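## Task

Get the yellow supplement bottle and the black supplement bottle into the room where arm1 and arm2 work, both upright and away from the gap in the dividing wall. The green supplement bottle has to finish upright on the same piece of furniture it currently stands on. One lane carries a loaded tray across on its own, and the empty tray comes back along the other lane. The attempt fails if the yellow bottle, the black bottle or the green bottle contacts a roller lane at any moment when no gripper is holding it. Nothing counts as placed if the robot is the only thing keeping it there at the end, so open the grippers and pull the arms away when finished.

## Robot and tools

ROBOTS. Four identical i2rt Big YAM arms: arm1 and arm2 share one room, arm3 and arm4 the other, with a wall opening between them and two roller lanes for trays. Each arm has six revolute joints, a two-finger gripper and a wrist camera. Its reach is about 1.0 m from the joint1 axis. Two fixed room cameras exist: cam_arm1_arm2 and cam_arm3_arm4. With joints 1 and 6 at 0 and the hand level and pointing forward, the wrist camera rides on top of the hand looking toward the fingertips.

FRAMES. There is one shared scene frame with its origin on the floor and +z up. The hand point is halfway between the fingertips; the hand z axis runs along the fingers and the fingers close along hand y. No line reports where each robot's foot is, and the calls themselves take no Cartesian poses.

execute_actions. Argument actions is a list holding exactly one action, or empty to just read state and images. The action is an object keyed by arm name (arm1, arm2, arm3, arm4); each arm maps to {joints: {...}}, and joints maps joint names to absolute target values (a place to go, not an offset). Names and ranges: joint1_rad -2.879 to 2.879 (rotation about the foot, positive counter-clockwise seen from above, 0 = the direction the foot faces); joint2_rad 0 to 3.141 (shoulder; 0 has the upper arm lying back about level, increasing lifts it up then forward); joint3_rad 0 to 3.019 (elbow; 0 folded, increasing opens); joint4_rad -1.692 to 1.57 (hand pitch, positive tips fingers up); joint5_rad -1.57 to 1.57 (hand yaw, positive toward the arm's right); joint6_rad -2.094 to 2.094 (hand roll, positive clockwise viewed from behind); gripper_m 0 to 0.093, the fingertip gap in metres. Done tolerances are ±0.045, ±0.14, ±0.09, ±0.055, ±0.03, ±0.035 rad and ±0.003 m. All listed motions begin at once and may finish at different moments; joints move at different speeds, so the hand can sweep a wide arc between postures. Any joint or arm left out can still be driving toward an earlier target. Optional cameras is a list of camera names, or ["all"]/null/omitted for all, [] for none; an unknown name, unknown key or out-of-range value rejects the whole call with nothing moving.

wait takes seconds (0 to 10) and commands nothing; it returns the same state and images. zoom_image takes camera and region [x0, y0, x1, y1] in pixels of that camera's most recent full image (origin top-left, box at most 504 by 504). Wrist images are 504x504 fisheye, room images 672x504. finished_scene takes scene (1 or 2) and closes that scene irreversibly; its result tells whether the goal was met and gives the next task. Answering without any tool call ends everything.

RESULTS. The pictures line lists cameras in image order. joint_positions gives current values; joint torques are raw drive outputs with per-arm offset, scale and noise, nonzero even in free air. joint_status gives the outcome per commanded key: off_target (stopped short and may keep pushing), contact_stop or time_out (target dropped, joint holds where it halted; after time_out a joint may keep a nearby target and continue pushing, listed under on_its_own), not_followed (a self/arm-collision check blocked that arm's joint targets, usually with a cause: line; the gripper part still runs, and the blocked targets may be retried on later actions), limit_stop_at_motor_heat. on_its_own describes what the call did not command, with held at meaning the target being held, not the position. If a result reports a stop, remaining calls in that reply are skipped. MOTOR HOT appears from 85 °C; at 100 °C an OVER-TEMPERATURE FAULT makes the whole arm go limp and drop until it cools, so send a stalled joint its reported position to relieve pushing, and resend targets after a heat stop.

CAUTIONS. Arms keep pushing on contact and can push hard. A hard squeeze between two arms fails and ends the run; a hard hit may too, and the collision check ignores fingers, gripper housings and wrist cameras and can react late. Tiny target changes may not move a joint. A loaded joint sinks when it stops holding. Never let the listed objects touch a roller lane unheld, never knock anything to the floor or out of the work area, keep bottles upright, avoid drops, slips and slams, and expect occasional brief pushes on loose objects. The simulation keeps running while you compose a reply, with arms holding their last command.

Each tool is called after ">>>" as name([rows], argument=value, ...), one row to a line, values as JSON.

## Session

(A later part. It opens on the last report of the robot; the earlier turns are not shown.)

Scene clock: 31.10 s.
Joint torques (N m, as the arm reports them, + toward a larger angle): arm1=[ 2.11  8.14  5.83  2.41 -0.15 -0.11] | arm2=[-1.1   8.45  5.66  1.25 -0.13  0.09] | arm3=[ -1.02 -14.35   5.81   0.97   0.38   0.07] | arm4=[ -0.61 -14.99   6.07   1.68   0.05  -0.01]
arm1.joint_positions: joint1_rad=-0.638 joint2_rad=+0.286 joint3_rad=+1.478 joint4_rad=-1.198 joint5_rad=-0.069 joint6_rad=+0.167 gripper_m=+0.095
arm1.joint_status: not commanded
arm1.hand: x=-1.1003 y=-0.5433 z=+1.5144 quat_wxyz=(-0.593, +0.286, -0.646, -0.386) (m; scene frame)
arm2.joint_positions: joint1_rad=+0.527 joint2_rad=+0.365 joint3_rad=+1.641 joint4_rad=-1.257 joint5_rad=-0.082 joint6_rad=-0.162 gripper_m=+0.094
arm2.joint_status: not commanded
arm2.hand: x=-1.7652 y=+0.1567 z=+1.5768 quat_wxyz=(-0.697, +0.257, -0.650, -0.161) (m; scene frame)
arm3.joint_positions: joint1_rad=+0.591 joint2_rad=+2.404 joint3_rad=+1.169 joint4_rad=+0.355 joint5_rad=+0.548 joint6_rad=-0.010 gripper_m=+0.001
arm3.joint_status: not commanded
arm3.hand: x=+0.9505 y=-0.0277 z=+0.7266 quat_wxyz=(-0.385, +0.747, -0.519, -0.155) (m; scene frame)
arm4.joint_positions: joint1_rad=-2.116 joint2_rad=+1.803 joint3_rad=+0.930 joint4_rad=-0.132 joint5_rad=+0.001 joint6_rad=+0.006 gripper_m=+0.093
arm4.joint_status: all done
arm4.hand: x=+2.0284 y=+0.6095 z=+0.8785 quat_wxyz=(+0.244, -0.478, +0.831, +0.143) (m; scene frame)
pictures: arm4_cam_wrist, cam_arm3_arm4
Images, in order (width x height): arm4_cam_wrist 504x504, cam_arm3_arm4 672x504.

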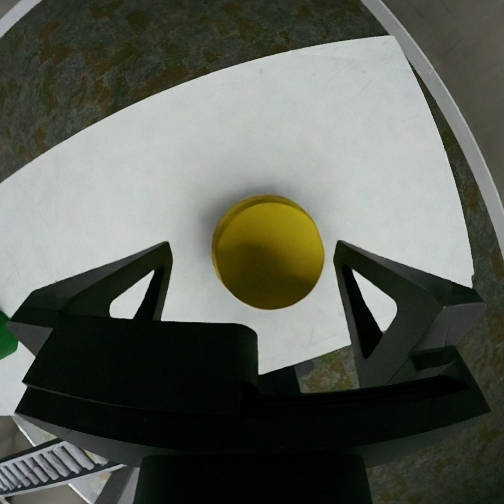

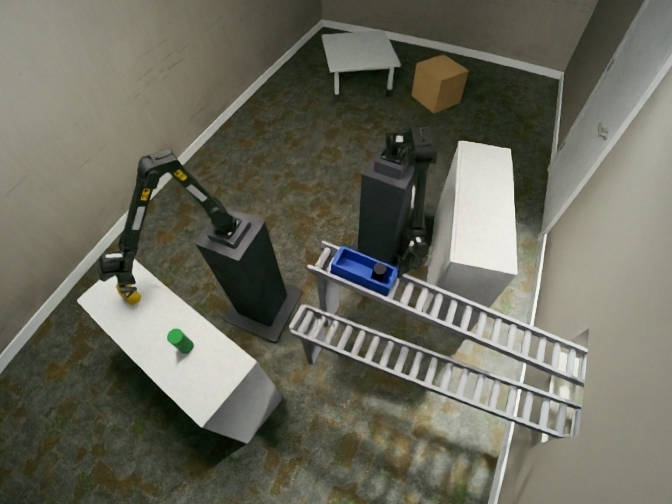

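Same as scene 1's bottle; raise about 1 cm, centre, and grip.

>>> execute_actions([
  {"arm4":{"joints":{"joint1_rad":-2.14,"joint2_rad":1.77}}},
], cameras=[])

>>> execute_actions([
  {"arm4":{"joints":{"gripper_m":0}}},
], cameras=["arm4_cam_wrist"])

>>> execute_actions([
  {"arm4":{"joints":{"joint2_rad":1.36,"joint3_rad":1.17,"joint4_rad":-0.78}}},
], cameras=["cam_arm3_arm4"])

Scene clock: 32.50 s.
Joint torques (N m, as the arm reports them, + toward a larger angle): arm1=[ 2.09  8.05  5.83  2.42 -0.15 -0.11] | arm2=[-0.76  8.58  5.66  1.25 -0.13  0.1 ] | arm3=[ -0.97 -14.35   5.79   0.97   0.39   0.08] | arm4=[ -0.48 -15.07   6.11   1.72   0.06  -0.01]
arm1.joint_positions: joint1_rad=-0.638 joint2_rad=+0.286 joint3_rad=+1.478 joint4_rad=-1.198 joint5_rad=-0.069 joint6_rad=+0.167 gripper_m=+0.095
arm1.joint_status: not commanded
arm1.hand: x=-1.1003 y=-0.5433 z=+1.5144 quat_wxyz=(-0.593, +0.286, -0.646, -0.386) (m; scene frame)
arm2.joint_positions: joint1_rad=+0.527 joint2_rad=+0.365 joint3_rad=+1.641 joint4_rad=-1.257 joint5_rad=-0.082 joint6_rad=-0.162 gripper_m=+0.094
arm2.joint_status: not commanded
arm2.hand: x=-1.7652 y=+0.1567 z=+1.5768 quat_wxyz=(-0.697, +0.257, -0.650, -0.161) (m; scene frame)
arm3.joint_positions: joint1_rad=+0.591 joint2_rad=+2.404 joint3_rad=+1.169 joint4_rad=+0.355 joint5_rad=+0.548 joint6_rad=-0.010 gripper_m=+0.001
arm3.joint_status: not commanded
arm3.hand: x=+0.9505 y=-0.0277 z=+0.7266 quat_wxyz=(-0.385, +0.747, -0.519, -0.155) (m; scene frame)
arm4.joint_positions: joint1_rad=-2.133 joint2_rad=+1.791 joint3_rad=+0.930 joint4_rad=-0.132 joint5_rad=+0.001 joint6_rad=+0.006 gripper_m=+0.093
arm4.joint_status: all done
arm4.hand: x=+2.0372 y=+0.6064 z=+0.8854 quat_wxyz=(+0.251, -0.471, +0.834, +0.144) (m; scene frame)
pictures: none
No camera images: the call's "cameras" was empty. Leave "cameras" out to get every camera's image.

Scene clock: 33.20 s.
Joint torques (N m, as the arm reports them, + toward a larger angle): arm1=[ 2.11  8.11  5.82  2.42 -0.15 -0.11] | arm2=[-0.61  8.69  5.65  1.25 -0.12  0.1 ] | arm3=[ -0.93 -14.41   5.81   0.96   0.38   0.08] | arm4=[ -0.4  -14.93   6.07   1.6    0.09   0.  ]
arm1.joint_positions: joint1_rad=-0.638 joint2_rad=+0.286 joint3_rad=+1.478 joint4_rad=-1.198 joint5_rad=-0.069 joint6_rad=+0.167 gripper_m=+0.095
arm1.joint_status: not commanded
arm1.hand: x=-1.1003 y=-0.5433 z=+1.5144 quat_wxyz=(-0.593, +0.286, -0.646, -0.386) (m; scene frame)
arm2.joint_positions: joint1_rad=+0.527 joint2_rad=+0.365 joint3_rad=+1.641 joint4_rad=-1.257 joint5_rad=-0.082 joint6_rad=-0.162 gripper_m=+0.094
arm2.joint_status: not commanded
arm2.hand: x=-1.7652 y=+0.1567 z=+1.5768 quat_wxyz=(-0.697, +0.257, -0.650, -0.161) (m; scene frame)
arm3.joint_positions: joint1_rad=+0.591 joint2_rad=+2.404 joint3_rad=+1.169 joint4_rad=+0.355 joint5_rad=+0.548 joint6_rad=-0.010 gripper_m=+0.001
arm3.joint_status: not commanded
arm3.hand: x=+0.9505 y=-0.0277 z=+0.7266 quat_wxyz=(-0.385, +0.747, -0.519, -0.155) (m; scene frame)
arm4.joint_positions: joint1_rad=-2.133 joint2_rad=+1.788 joint3_rad=+0.930 joint4_rad=-0.129 joint5_rad=+0.000 joint6_rad=+0.005 gripper_m=+0.045
arm4.joint_status: gripper_m off_target (ended at +0.045, target +0.000)
arm4.hand: x=+2.0375 y=+0.6072 z=+0.8872 quat_wxyz=(+0.253, -0.471, +0.833, +0.146) (m; scene frame)
pictures: arm4_cam_wrist
Images, in order (width x height): arm4_cam_wrist 504x504.

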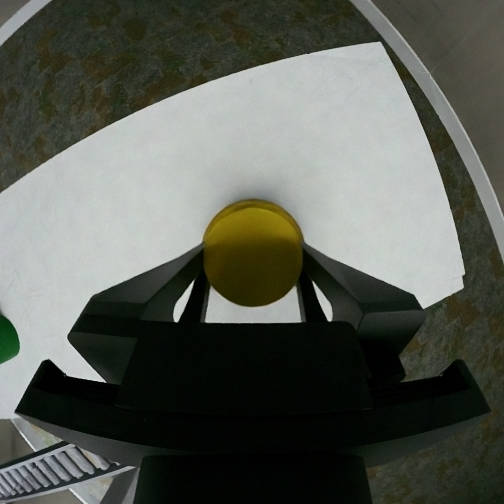

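Scene clock: 34.73 s.
Joint torques (N m, as the arm reports them, + toward a larger angle): arm1=[ 2.11  8.05  5.84  2.41 -0.15 -0.11] | arm2=[-0.74  8.57  5.67  1.24 -0.12  0.11] | arm3=[ -0.94 -14.36   5.79   0.95   0.38   0.07] | arm4=[ -0.37 -11.77   9.36   1.06   0.09   0.  ]
arm1.joint_positions: joint1_rad=-0.638 joint2_rad=+0.286 joint3_rad=+1.478 joint4_rad=-1.198 joint5_rad=-0.069 joint6_rad=+0.167 gripper_m=+0.095
arm1.joint_status: not commanded
arm1.hand: x=-1.1003 y=-0.5433 z=+1.5144 quat_wxyz=(-0.593, +0.286, -0.646, -0.386) (m; scene frame)
arm2.joint_positions: joint1_rad=+0.527 joint2_rad=+0.365 joint3_rad=+1.641 joint4_rad=-1.257 joint5_rad=-0.082 joint6_rad=-0.162 gripper_m=+0.094
arm2.joint_status: not commanded
arm2.hand: x=-1.7652 y=+0.1567 z=+1.5768 quat_wxyz=(-0.697, +0.257, -0.650, -0.161) (m; scene frame)
arm3.joint_positions: joint1_rad=+0.591 joint2_rad=+2.404 joint3_rad=+1.169 joint4_rad=+0.355 joint5_rad=+0.548 joint6_rad=-0.010 gripper_m=+0.001
arm3.joint_status: not commanded
arm3.hand: x=+0.9505 y=-0.0277 z=+0.7266 quat_wxyz=(-0.385, +0.747, -0.519, -0.155) (m; scene frame)
arm4.joint_positions: joint1_rad=-2.133 joint2_rad=+1.374 joint3_rad=+1.147 joint4_rad=-0.780 joint5_rad=+0.000 joint6_rad=+0.005 gripper_m=+0.045
arm4.joint_status: all done
arm4.hand: x=+2.0180 y=+0.5736 z=+1.1167 quat_wxyz=(+0.244, -0.472, +0.835, +0.141) (m; scene frame)
pictures: cam_arm3_arm4
Images, in order (width x height): cam_arm3_arm4 672x504.

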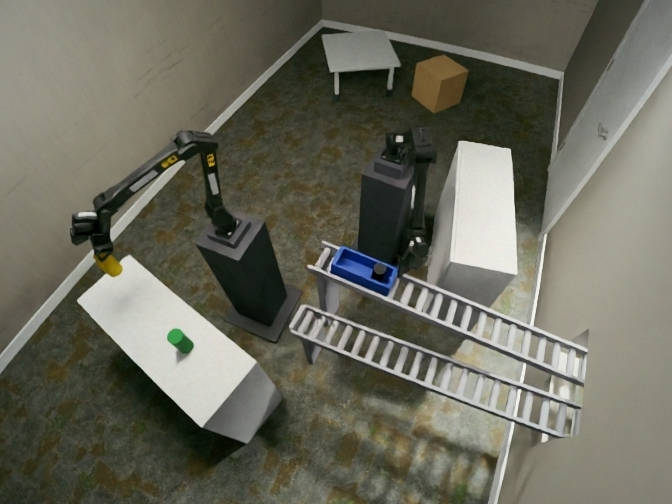

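>>> execute_actions([
  {"arm4":{"joints":{"joint1_rad":0.175}}},
], cameras=[])

>>> execute_actions([
  {"arm4":{"joints":{"joint2_rad":1.9,"joint3_rad":1.54,"joint4_rad":-0.63}}},
], cameras=["arm4_cam_wrist"])

Scene clock: 41.83 s.
Joint torques (N m, as the arm reports them, + toward a larger angle): arm1=[ 2.07  8.11  5.82  2.42 -0.15 -0.11] | arm2=[-0.95  8.42  5.71  1.29 -0.13  0.09] | arm3=[ -0.98 -14.37   5.78   0.97   0.39   0.07] | arm4=[ -0.45 -11.71   9.35   0.97   0.17   0.  ]
arm1.joint_positions: joint1_rad=-0.638 joint2_rad=+0.286 joint3_rad=+1.478 joint4_rad=-1.198 joint5_rad=-0.069 joint6_rad=+0.167 gripper_m=+0.095
arm1.joint_status: not commanded
arm1.hand: x=-1.1003 y=-0.5433 z=+1.5144 quat_wxyz=(-0.593, +0.286, -0.646, -0.386) (m; scene frame)
arm2.joint_positions: joint1_rad=+0.527 joint2_rad=+0.365 joint3_rad=+1.641 joint4_rad=-1.257 joint5_rad=-0.082 joint6_rad=-0.162 gripper_m=+0.094
arm2.joint_status: not commanded
arm2.hand: x=-1.7652 y=+0.1567 z=+1.5768 quat_wxyz=(-0.697, +0.257, -0.650, -0.161) (m; scene frame)
arm3.joint_positions: joint1_rad=+0.591 joint2_rad=+2.404 joint3_rad=+1.169 joint4_rad=+0.355 joint5_rad=+0.548 joint6_rad=-0.010 gripper_m=+0.001
arm3.joint_status: not commanded
arm3.hand: x=+0.9505 y=-0.0277 z=+0.7266 quat_wxyz=(-0.385, +0.747, -0.519, -0.155) (m; scene frame)
arm4.joint_positions: joint1_rad=+0.180 joint2_rad=+1.374 joint3_rad=+1.147 joint4_rad=-0.780 joint5_rad=-0.002 joint6_rad=+0.005 gripper_m=+0.045
arm4.joint_status: all done
arm4.hand: x=+1.2460 y=+0.0224 z=+1.1106 quat_wxyz=(-0.027, -0.956, -0.097, +0.275) (m; scene frame)
pictures: none
No camera images: the call's "cameras" was empty. Leave "cameras" out to get every camera's image.

Scene clock: 43.23 s.
Joint torques (N m, as the arm reports them, + toward a larger angle): arm1=[ 2.09  8.06  5.82  2.41 -0.15 -0.11] | arm2=[-0.76  8.54  5.67  1.28 -0.14  0.09] | arm3=[ -0.97 -14.34   5.78   0.97   0.39   0.07] | arm4=[ -0.43 -21.26  10.7    1.25   0.17   0.  ]
arm1.joint_positions: joint1_rad=-0.638 joint2_rad=+0.286 joint3_rad=+1.478 joint4_rad=-1.198 joint5_rad=-0.069 joint6_rad=+0.167 gripper_m=+0.095
arm1.joint_status: not commanded
arm1.hand: x=-1.1003 y=-0.5433 z=+1.5144 quat_wxyz=(-0.593, +0.286, -0.646, -0.386) (m; scene frame)
arm2.joint_positions: joint1_rad=+0.527 joint2_rad=+0.365 joint3_rad=+1.641 joint4_rad=-1.257 joint5_rad=-0.082 joint6_rad=-0.162 gripper_m=+0.094
arm2.joint_status: not commanded
arm2.hand: x=-1.7652 y=+0.1567 z=+1.5768 quat_wxyz=(-0.697, +0.257, -0.650, -0.161) (m; scene frame)
arm3.joint_positions: joint1_rad=+0.591 joint2_rad=+2.404 joint3_rad=+1.169 joint4_rad=+0.355 joint5_rad=+0.548 joint6_rad=-0.010 gripper_m=+0.001
arm3.joint_status: not commanded
arm3.hand: x=+0.9505 y=-0.0277 z=+0.7266 quat_wxyz=(-0.385, +0.747, -0.519, -0.155) (m; scene frame)
arm4.joint_positions: joint1_rad=+0.180 joint2_rad=+1.939 joint3_rad=+1.487 joint4_rad=-0.638 joint5_rad=-0.002 joint6_rad=+0.005 gripper_m=+0.045
arm4.joint_status: all done
arm4.hand: x=+1.0891 y=-0.0093 z=+0.9633 quat_wxyz=(-0.023, -0.967, -0.098, +0.235) (m; scene frame)
pictures: arm4_cam_wrist
Images, in order (width x height): arm4_cam_wrist 504x504.

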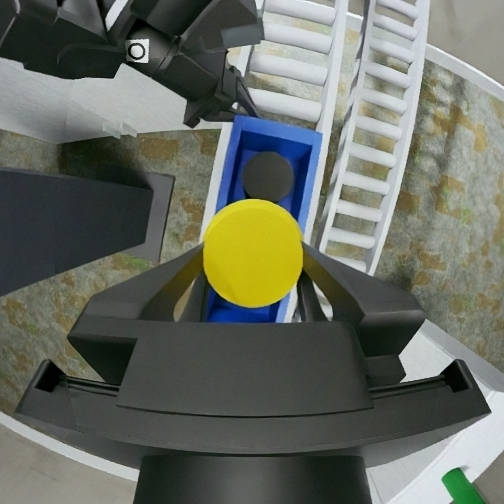

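>>> execute_actions([
  {"arm4":{"joints":{"joint2_rad":2.105,"joint3_rad":1.41,"joint4_rad":-0.335}}},
], cameras=["arm4_cam_wrist","arm3_cam_wrist"])

Scene clock: 44.67 s.
Joint torques (N m, as the arm reports them, + toward a larger angle): arm1=[ 2.07  8.1   5.82  2.41 -0.15 -0.11] | arm2=[-0.96  8.56  5.66  1.24 -0.13  0.09] | arm3=[ -2.31 -14.47   5.3    0.96   0.97   0.04] | arm4=[ -0.39 -13.55   5.17   1.25  -0.03   0.02]
arm1.joint_positions: joint1_rad=-0.638 joint2_rad=+0.286 joint3_rad=+1.478 joint4_rad=-1.198 joint5_rad=-0.069 joint6_rad=+0.167 gripper_m=+0.095
arm1.joint_status: not commanded
arm1.hand: x=-1.1003 y=-0.5433 z=+1.5144 quat_wxyz=(-0.593, +0.286, -0.646, -0.386) (m; scene frame)
arm2.joint_positions: joint1_rad=+0.527 joint2_rad=+0.365 joint3_rad=+1.641 joint4_rad=-1.257 joint5_rad=-0.082 joint6_rad=-0.162 gripper_m=+0.094
arm2.joint_status: not commanded
arm2.hand: x=-1.7652 y=+0.1567 z=+1.5768 quat_wxyz=(-0.697, +0.257, -0.650, -0.161) (m; scene frame)
arm3.joint_positions: joint1_rad=+0.608 joint2_rad=+2.404 joint3_rad=+1.178 joint4_rad=+0.355 joint5_rad=+0.537 joint6_rad=-0.007 gripper_m=+0.001
arm3.joint_status: not commanded
arm3.hand: x=+0.9365 y=-0.0284 z=+0.7281 quat_wxyz=(-0.381, +0.751, -0.513, -0.166) (m; scene frame)
arm4.joint_positions: joint1_rad=+0.180 joint2_rad=+2.032 joint3_rad=+1.433 joint4_rad=-0.339 joint5_rad=+0.004 joint6_rad=+0.003 gripper_m=+0.045
arm4.joint_status: all done
arm4.hand: x=+1.0563 y=-0.0148 z=+0.9142 quat_wxyz=(-0.027, -0.946, -0.097, +0.308) (m; scene frame)
pictures: arm3_cam_wrist, arm4_cam_wrist
Images, in order (width x height): arm3_cam_wrist 504x504, arm4_cam_wrist 504x504.

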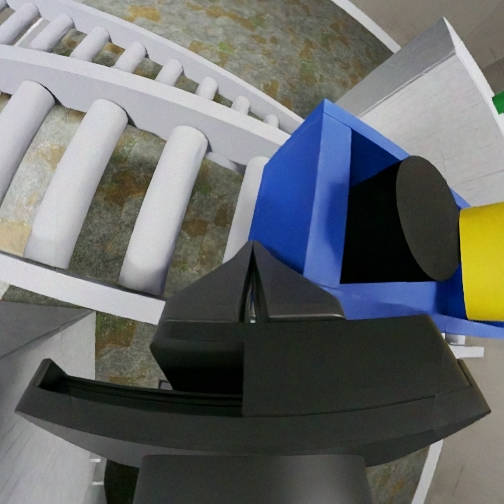

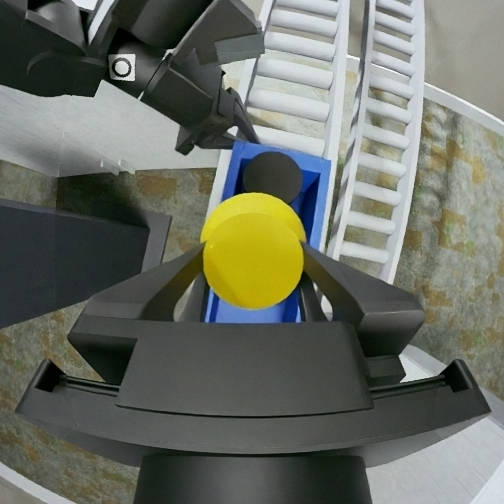

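Caught on the black bottle's edge; ease off and pull back.

>>> execute_actions([
  {"arm4":{"joints":{"joint2_rad":1.97,"joint3_rad":1.44,"joint4_rad":-0.58}}},
], cameras=["arm4_cam_wrist","arm3_cam_wrist"])

Scene clock: 46.10 s.
Joint torques (N m, as the arm reports them, + toward a larger angle): arm1=[ 2.1   8.11  5.83  2.42 -0.15 -0.11] | arm2=[-0.87  8.61  5.69  1.24 -0.15  0.1 ] | arm3=[ -2.05 -14.41   5.3    0.95   0.48   0.04] | arm4=[ -0.46 -21.43   7.01   0.58   0.01   0.02]
arm1.joint_positions: joint1_rad=-0.638 joint2_rad=+0.286 joint3_rad=+1.478 joint4_rad=-1.198 joint5_rad=-0.069 joint6_rad=+0.167 gripper_m=+0.095
arm1.joint_status: not commanded
arm1.hand: x=-1.1003 y=-0.5433 z=+1.5144 quat_wxyz=(-0.593, +0.286, -0.646, -0.386) (m; scene frame)
arm2.joint_positions: joint1_rad=+0.527 joint2_rad=+0.365 joint3_rad=+1.641 joint4_rad=-1.257 joint5_rad=-0.082 joint6_rad=-0.162 gripper_m=+0.094
arm2.joint_status: not commanded
arm2.hand: x=-1.7652 y=+0.1567 z=+1.5768 quat_wxyz=(-0.697, +0.257, -0.650, -0.161) (m; scene frame)
arm3.joint_positions: joint1_rad=+0.603 joint2_rad=+2.404 joint3_rad=+1.178 joint4_rad=+0.355 joint5_rad=+0.546 joint6_rad=-0.007 gripper_m=+0.001
arm3.joint_status: not commanded
arm3.hand: x=+0.9410 y=-0.0268 z=+0.7288 quat_wxyz=(-0.385, +0.748, -0.516, -0.163) (m; scene frame)
arm4.joint_positions: joint1_rad=+0.180 joint2_rad=+2.010 joint3_rad=+1.433 joint4_rad=-0.576 joint5_rad=+0.002 joint6_rad=+0.003 gripper_m=+0.045
arm4.joint_status: all done
arm4.hand: x=+1.1034 y=-0.0051 z=+0.8998 quat_wxyz=(-0.017, -0.974, -0.100, +0.205) (m; scene frame)
pictures: arm3_cam_wrist, arm4_cam_wrist
Images, in order (width x height): arm3_cam_wrist 504x504, arm4_cam_wrist 504x504.

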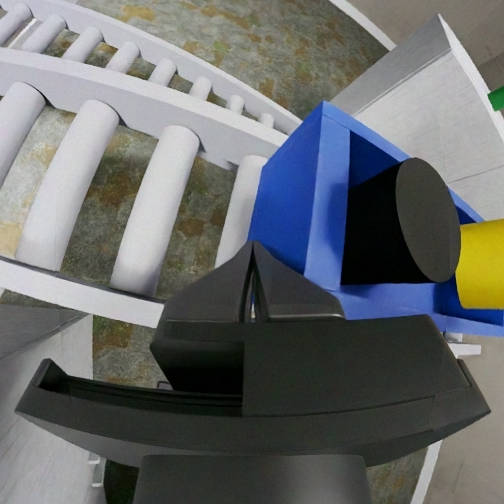

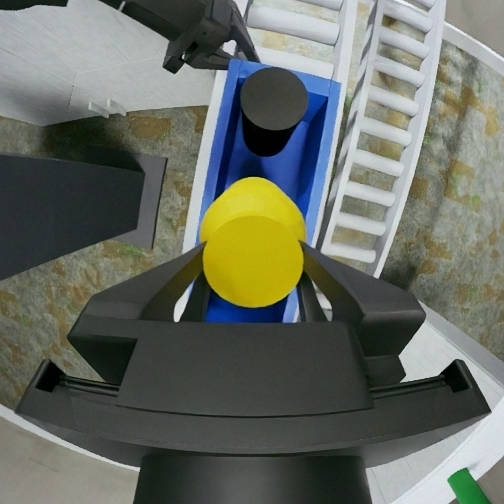

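>>> execute_actions([
  {"arm4":{"joints":{"joint2_rad":2.17,"joint3_rad":1.69,"joint4_rad":-0.74}}},
], cameras=["arm4_cam_wrist","arm3_cam_wrist","cam_arm3_arm4"])

>>> zoom_image(camera="cam_arm3_arm4", region=[310,200,440,310])

Scene clock: 48.13 s.
Joint torques (N m, as the arm reports them, + toward a larger angle): arm1=[ 2.11  8.1   5.82  2.42 -0.16 -0.11] | arm2=[-0.96  8.55  5.68  1.28 -0.13  0.1 ] | arm3=[ -1.96 -14.43   5.29   0.93   0.48   0.04] | arm4=[ -0.4  -21.85  10.69   0.33   0.01   0.02]
arm1.joint_positions: joint1_rad=-0.638 joint2_rad=+0.286 joint3_rad=+1.478 joint4_rad=-1.198 joint5_rad=-0.069 joint6_rad=+0.167 gripper_m=+0.095
arm1.joint_status: not commanded
arm1.hand: x=-1.1003 y=-0.5433 z=+1.5144 quat_wxyz=(-0.593, +0.286, -0.646, -0.386) (m; scene frame)
arm2.joint_positions: joint1_rad=+0.527 joint2_rad=+0.365 joint3_rad=+1.641 joint4_rad=-1.257 joint5_rad=-0.082 joint6_rad=-0.162 gripper_m=+0.094
arm2.joint_status: not commanded
arm2.hand: x=-1.7652 y=+0.1567 z=+1.5768 quat_wxyz=(-0.697, +0.257, -0.650, -0.161) (m; scene frame)
arm3.joint_positions: joint1_rad=+0.603 joint2_rad=+2.404 joint3_rad=+1.178 joint4_rad=+0.355 joint5_rad=+0.546 joint6_rad=-0.007 gripper_m=+0.001
arm3.joint_status: not commanded
arm3.hand: x=+0.9410 y=-0.0268 z=+0.7288 quat_wxyz=(-0.385, +0.748, -0.516, -0.163) (m; scene frame)
arm4.joint_positions: joint1_rad=+0.180 joint2_rad=+2.185 joint3_rad=+1.630 joint4_rad=-0.736 joint5_rad=+0.002 joint6_rad=+0.003 gripper_m=+0.045
arm4.joint_status: all done
arm4.hand: x=+1.0800 y=-0.0096 z=+0.8518 quat_wxyz=(-0.010, -0.985, -0.101, +0.137) (m; scene frame)
pictures: arm3_cam_wrist, arm4_cam_wrist, cam_arm3_arm4
Images, in order (width x height): arm3_cam_wrist 504x504, arm4_cam_wrist 504x504, cam_arm3_arm4 672x504.

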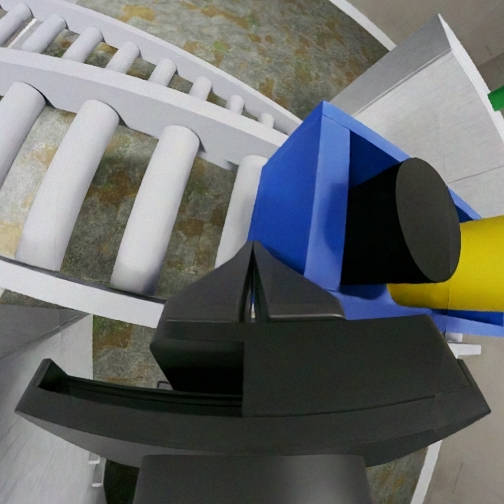

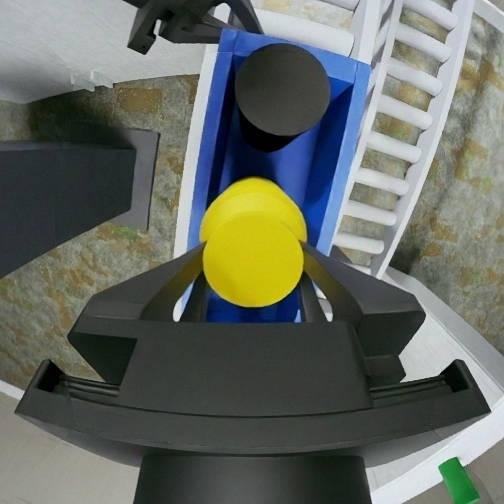

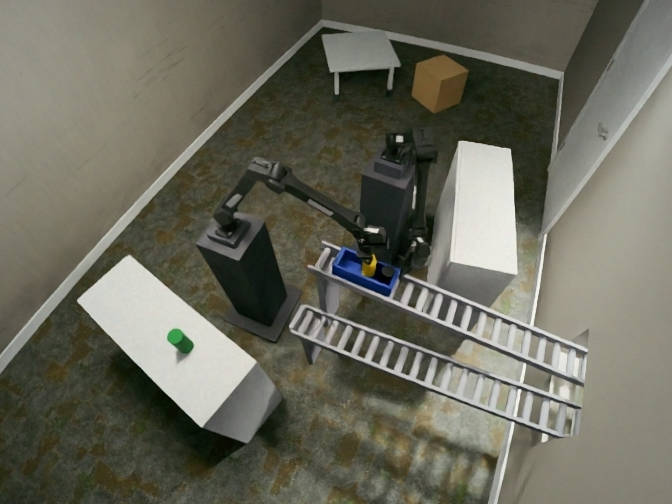

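Region (310, 200, 440, 310) of cam_arm3_arm4's 672x504 image, scaled by 3.877, with more detail than that image has; it fills the top 426 rows of this view, and the rest is white.

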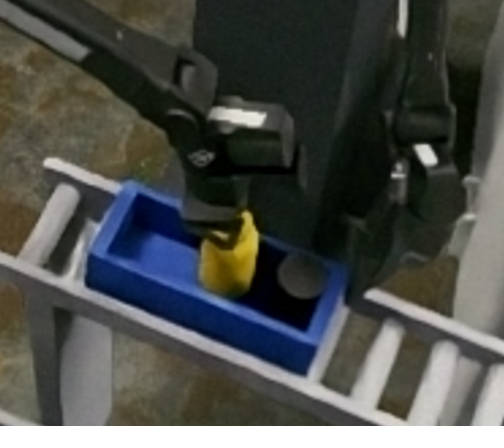

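>>> execute_actions([
  {"arm4":{"joints":{"joint1_rad":0.17,"joint2_rad":2.25,"joint3_rad":1.73}}},
], cameras=["arm4_cam_wrist"])

>>> execute_actions([
  {"arm4":{"joints":{"gripper_m":0.075}}},
], cameras=["arm4_cam_wrist"])

>>> execute_actions([
  {"arm4":{"joints":{"joint2_rad":1.8,"joint3_rad":1.55}}},
], cameras=["arm4_cam_wrist","cam_arm3_arm4"])

Scene clock: 51.87 s.
Joint torques (N m, as the arm reports them, + toward a larger angle): arm1=[ 2.1   8.11  5.83  2.42 -0.15 -0.11] | arm2=[-0.86  8.54  5.65  1.27 -0.11  0.1 ] | arm3=[ -1.95 -14.45   5.29   0.95   0.48   0.04] | arm4=[ -0.89 -21.23   9.62   0.27   0.01   0.02]
arm1.joint_positions: joint1_rad=-0.638 joint2_rad=+0.286 joint3_rad=+1.478 joint4_rad=-1.198 joint5_rad=-0.069 joint6_rad=+0.167 gripper_m=+0.095
arm1.joint_status: not commanded
arm1.hand: x=-1.1003 y=-0.5433 z=+1.5144 quat_wxyz=(-0.593, +0.286, -0.646, -0.386) (m; scene frame)
arm2.joint_positions: joint1_rad=+0.527 joint2_rad=+0.365 joint3_rad=+1.641 joint4_rad=-1.257 joint5_rad=-0.082 joint6_rad=-0.162 gripper_m=+0.094
arm2.joint_status: not commanded
arm2.hand: x=-1.7652 y=+0.1567 z=+1.5768 quat_wxyz=(-0.697, +0.257, -0.650, -0.161) (m; scene frame)
arm3.joint_positions: joint1_rad=+0.603 joint2_rad=+2.404 joint3_rad=+1.178 joint4_rad=+0.355 joint5_rad=+0.546 joint6_rad=-0.007 gripper_m=+0.001
arm3.joint_status: not commanded
arm3.hand: x=+0.9410 y=-0.0268 z=+0.7288 quat_wxyz=(-0.385, +0.748, -0.516, -0.163) (m; scene frame)
arm4.joint_positions: joint1_rad=+0.180 joint2_rad=+2.254 joint3_rad=+1.683 joint4_rad=-0.738 joint5_rad=+0.002 joint6_rad=+0.003 gripper_m=+0.045
arm4.joint_status: all done
arm4.hand: x=+1.0699 y=-0.0116 z=+0.8256 quat_wxyz=(-0.009, -0.987, -0.101, +0.128) (m; scene frame)
pictures: arm4_cam_wrist
Images, in order (width x height): arm4_cam_wrist 504x504.

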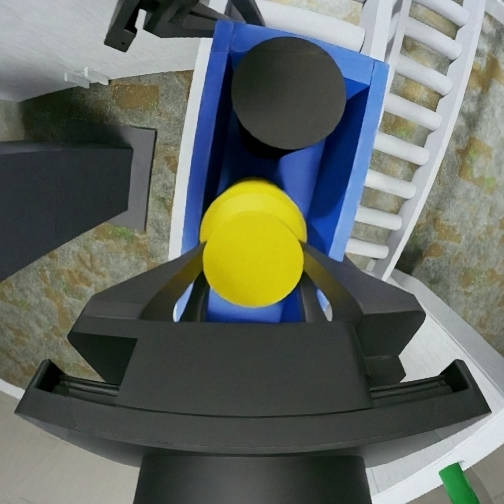

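Scene clock: 52.53 s.
Joint torques (N m, as the arm reports them, + toward a larger angle): arm1=[ 2.12  8.12  5.83  2.42 -0.15 -0.11] | arm2=[-1.01  8.42  5.69  1.26 -0.13  0.07] | arm3=[ -1.92 -14.47   5.3    0.96   0.44   0.04] | arm4=[ -0.86 -22.     9.54   0.25   0.01   0.02]
arm1.joint_positions: joint1_rad=-0.638 joint2_rad=+0.286 joint3_rad=+1.478 joint4_rad=-1.198 joint5_rad=-0.069 joint6_rad=+0.167 gripper_m=+0.095
arm1.joint_status: not commanded
arm1.hand: x=-1.1003 y=-0.5433 z=+1.5144 quat_wxyz=(-0.593, +0.286, -0.646, -0.386) (m; scene frame)
arm2.joint_positions: joint1_rad=+0.527 joint2_rad=+0.365 joint3_rad=+1.641 joint4_rad=-1.257 joint5_rad=-0.082 joint6_rad=-0.162 gripper_m=+0.094
arm2.joint_status: not commanded
arm2.hand: x=-1.7652 y=+0.1567 z=+1.5768 quat_wxyz=(-0.697, +0.257, -0.650, -0.161) (m; scene frame)
arm3.joint_positions: joint1_rad=+0.603 joint2_rad=+2.404 joint3_rad=+1.178 joint4_rad=+0.355 joint5_rad=+0.547 joint6_rad=-0.007 gripper_m=+0.001
arm3.joint_status: not commanded
arm3.hand: x=+0.9411 y=-0.0268 z=+0.7288 quat_wxyz=(-0.385, +0.748, -0.516, -0.162) (m; scene frame)
arm4.joint_positions: joint1_rad=+0.180 joint2_rad=+2.254 joint3_rad=+1.683 joint4_rad=-0.738 joint5_rad=+0.002 joint6_rad=+0.003 gripper_m=+0.075
arm4.joint_status: all done
arm4.hand: x=+1.0699 y=-0.0116 z=+0.8256 quat_wxyz=(-0.009, -0.987, -0.101, +0.128) (m; scene frame)
pictures: arm4_cam_wrist
Images, in order (width x height): arm4_cam_wrist 504x504.

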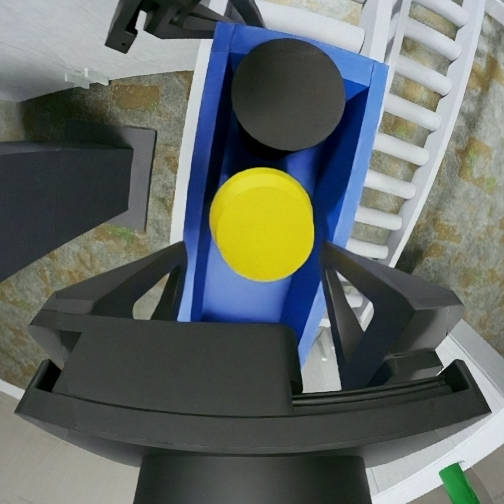

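Scene clock: 54.03 s.
Joint torques (N m, as the arm reports them, + toward a larger angle): arm1=[ 2.09  8.08  5.83  2.41 -0.15 -0.1 ] | arm2=[-0.65  8.42  5.67  1.23 -0.12  0.11] | arm3=[ -1.92 -14.5    5.3    0.95   0.44   0.04] | arm4=[ -0.83 -16.65   8.61   0.96   0.01   0.02]
arm1.joint_positions: joint1_rad=-0.638 joint2_rad=+0.286 joint3_rad=+1.478 joint4_rad=-1.198 joint5_rad=-0.069 joint6_rad=+0.167 gripper_m=+0.095
arm1.joint_status: not commanded
arm1.hand: x=-1.1003 y=-0.5433 z=+1.5144 quat_wxyz=(-0.593, +0.286, -0.646, -0.386) (m; scene frame)
arm2.joint_positions: joint1_rad=+0.527 joint2_rad=+0.365 joint3_rad=+1.641 joint4_rad=-1.257 joint5_rad=-0.082 joint6_rad=-0.162 gripper_m=+0.094
arm2.joint_status: not commanded
arm2.hand: x=-1.7652 y=+0.1567 z=+1.5768 quat_wxyz=(-0.697, +0.257, -0.650, -0.161) (m; scene frame)
arm3.joint_positions: joint1_rad=+0.603 joint2_rad=+2.404 joint3_rad=+1.178 joint4_rad=+0.355 joint5_rad=+0.547 joint6_rad=-0.007 gripper_m=+0.001
arm3.joint_status: not commanded
arm3.hand: x=+0.9411 y=-0.0268 z=+0.7288 quat_wxyz=(-0.385, +0.748, -0.516, -0.162) (m; scene frame)
arm4.joint_positions: joint1_rad=+0.180 joint2_rad=+1.794 joint3_rad=+1.537 joint4_rad=-0.740 joint5_rad=+0.002 joint6_rad=+0.003 gripper_m=+0.075
arm4.joint_status: all done
arm4.hand: x=+1.0926 y=-0.0086 z=+1.0699 quat_wxyz=(-0.025, -0.955, -0.098, +0.280) (m; scene frame)
pictures: arm4_cam_wrist, cam_arm3_arm4
Images, in order (width x height): arm4_cam_wrist 504x504, cam_arm3_arm4 672x504.

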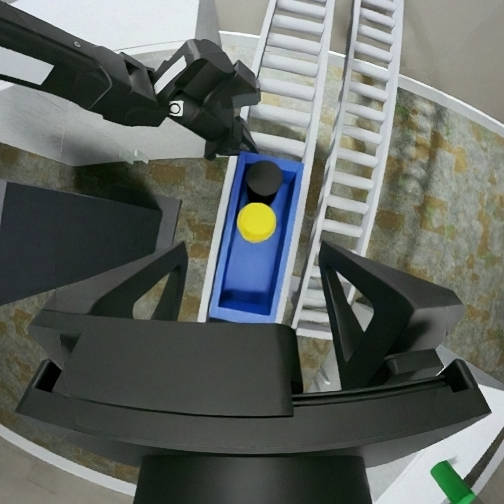

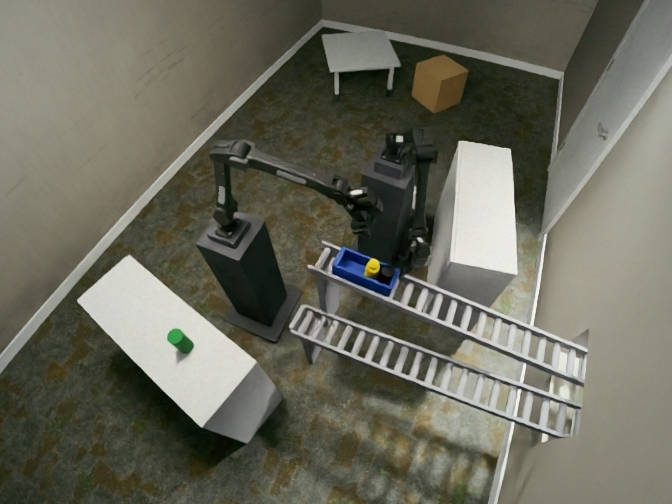

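>>> execute_actions([
  {"arm3":{"joints":{"joint1_rad":0.85,"joint2_rad":2.0,"joint3_rad":0.85}}},
], cameras=["arm4_cam_wrist"])

>>> wait(seconds=10)

Scene clock: 57.73 s.
Joint torques (N m, as the arm reports them, + toward a larger angle): arm1=[ 2.11  8.12  5.83  2.41 -0.15 -0.11] | arm2=[-0.82  8.61  5.69  1.24 -0.13  0.09] | arm3=[ -0.94 -11.5    4.08   1.09   0.34   0.04] | arm4=[ -0.82 -16.77   8.66   0.98   0.01   0.02]
arm1.joint_positions: joint1_rad=-0.638 joint2_rad=+0.286 joint3_rad=+1.478 joint4_rad=-1.198 joint5_rad=-0.069 joint6_rad=+0.167 gripper_m=+0.095
arm1.joint_status: not commanded
arm1.hand: x=-1.1003 y=-0.5433 z=+1.5144 quat_wxyz=(-0.593, +0.286, -0.646, -0.386) (m; scene frame)
arm2.joint_positions: joint1_rad=+0.527 joint2_rad=+0.365 joint3_rad=+1.641 joint4_rad=-1.257 joint5_rad=-0.082 joint6_rad=-0.162 gripper_m=+0.094
arm2.joint_status: not commanded
arm2.hand: x=-1.7652 y=+0.1567 z=+1.5768 quat_wxyz=(-0.697, +0.257, -0.650, -0.161) (m; scene frame)
arm3.joint_positions: joint1_rad=+0.851 joint2_rad=+2.001 joint3_rad=+0.857 joint4_rad=+0.352 joint5_rad=+0.549 joint6_rad=-0.007 gripper_m=+0.001
arm3.joint_status: all done
arm3.hand: x=+0.8539 y=-0.1509 z=+0.8631 quat_wxyz=(-0.372, +0.790, -0.423, -0.242) (m; scene frame)
arm4.joint_positions: joint1_rad=+0.180 joint2_rad=+1.794 joint3_rad=+1.537 joint4_rad=-0.740 joint5_rad=+0.002 joint6_rad=+0.003 gripper_m=+0.075
arm4.joint_status: not commanded
arm4.hand: x=+1.0926 y=-0.0086 z=+1.0699 quat_wxyz=(-0.025, -0.955, -0.098, +0.280) (m; scene frame)
pictures: arm4_cam_wrist
Images, in order (width x height): arm4_cam_wrist 504x504.

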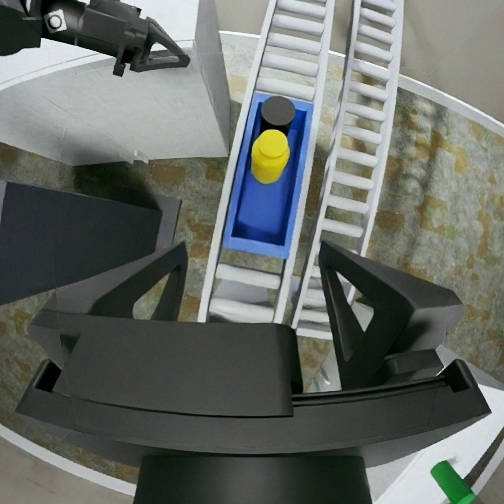

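Scene clock: 67.73 s.
Joint torques (N m, as the arm reports them, + toward a larger angle): arm1=[ 2.08  8.11  5.84  2.41 -0.15 -0.11] | arm2=[-0.44  8.49  5.7   1.2  -0.13  0.09] | arm3=[ -0.93 -11.78   3.94   1.14   0.34   0.04] | arm4=[ -0.97 -16.68   8.66   1.     0.01   0.02]
arm1.joint_positions: joint1_rad=-0.638 joint2_rad=+0.286 joint3_rad=+1.478 joint4_rad=-1.198 joint5_rad=-0.069 joint6_rad=+0.167 gripper_m=+0.095
arm1.joint_status: not commanded
arm1.hand: x=-1.1003 y=-0.5433 z=+1.5144 quat_wxyz=(-0.593, +0.286, -0.646, -0.386) (m; scene frame)
arm2.joint_positions: joint1_rad=+0.527 joint2_rad=+0.365 joint3_rad=+1.641 joint4_rad=-1.257 joint5_rad=-0.082 joint6_rad=-0.162 gripper_m=+0.094
arm2.joint_status: not commanded
arm2.hand: x=-1.7652 y=+0.1567 z=+1.5768 quat_wxyz=(-0.697, +0.257, -0.650, -0.161) (m; scene frame)
arm3.joint_positions: joint1_rad=+0.851 joint2_rad=+2.001 joint3_rad=+0.857 joint4_rad=+0.352 joint5_rad=+0.549 joint6_rad=-0.007 gripper_m=+0.001
arm3.joint_status: all done
arm3.hand: x=+0.8539 y=-0.1509 z=+0.8631 quat_wxyz=(-0.372, +0.790, -0.423, -0.242) (m; scene frame)
arm4.joint_positions: joint1_rad=+0.180 joint2_rad=+1.794 joint3_rad=+1.537 joint4_rad=-0.740 joint5_rad=+0.002 joint6_rad=+0.003 gripper_m=+0.075
arm4.joint_status: not commanded
arm4.hand: x=+1.0926 y=-0.0086 z=+1.0699 quat_wxyz=(-0.025, -0.955, -0.098, +0.280) (m; scene frame)
wait: 10.00 s; at rest by 0.27 s
pictures: arm1_cam_wrist, arm2_cam_wrist, arm3_cam_wrist, arm4_cam_wrist, cam_arm1_arm2, cam_arm3_arm4
Images, in order (width x height): arm1_cam_wrist 504x504, arm2_cam_wrist 504x504, arm3_cam_wrist 504x504, arm4_cam_wrist 504x504, cam_arm1_arm2 672x504, cam_arm3_arm4 672x504.

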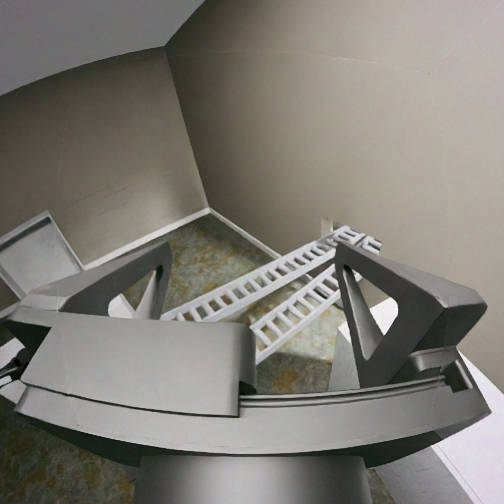

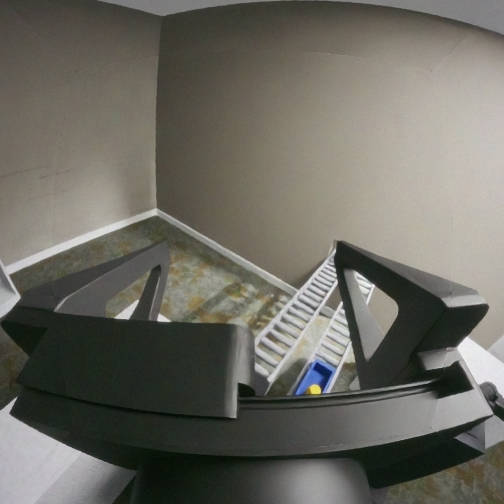

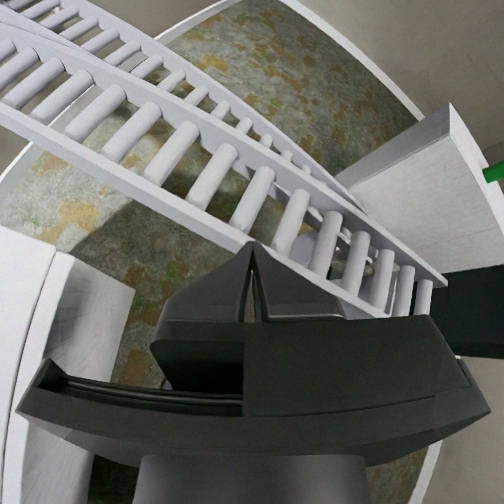

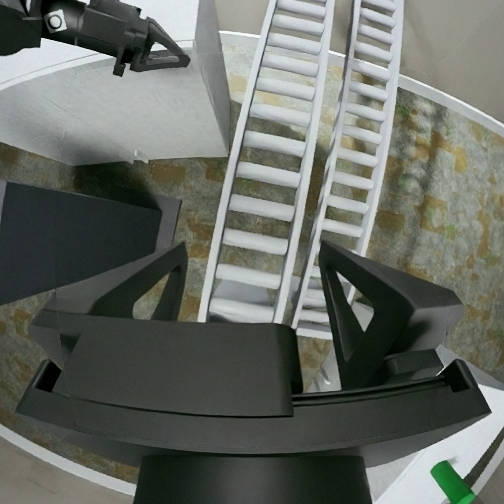

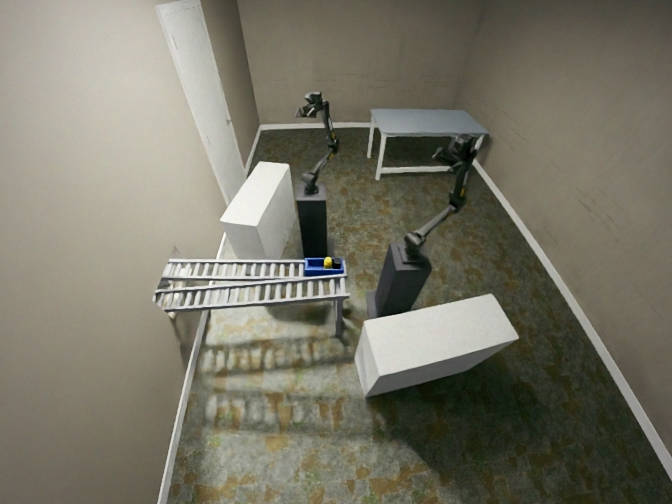

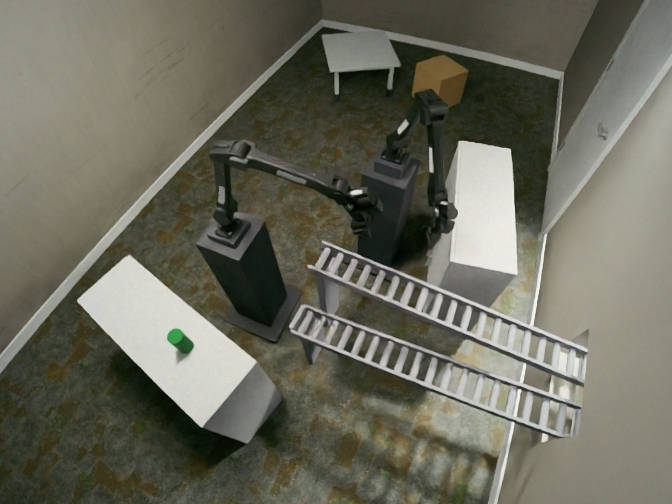

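>>> finished_scene(scene=2)

The scene is finished: the task was done.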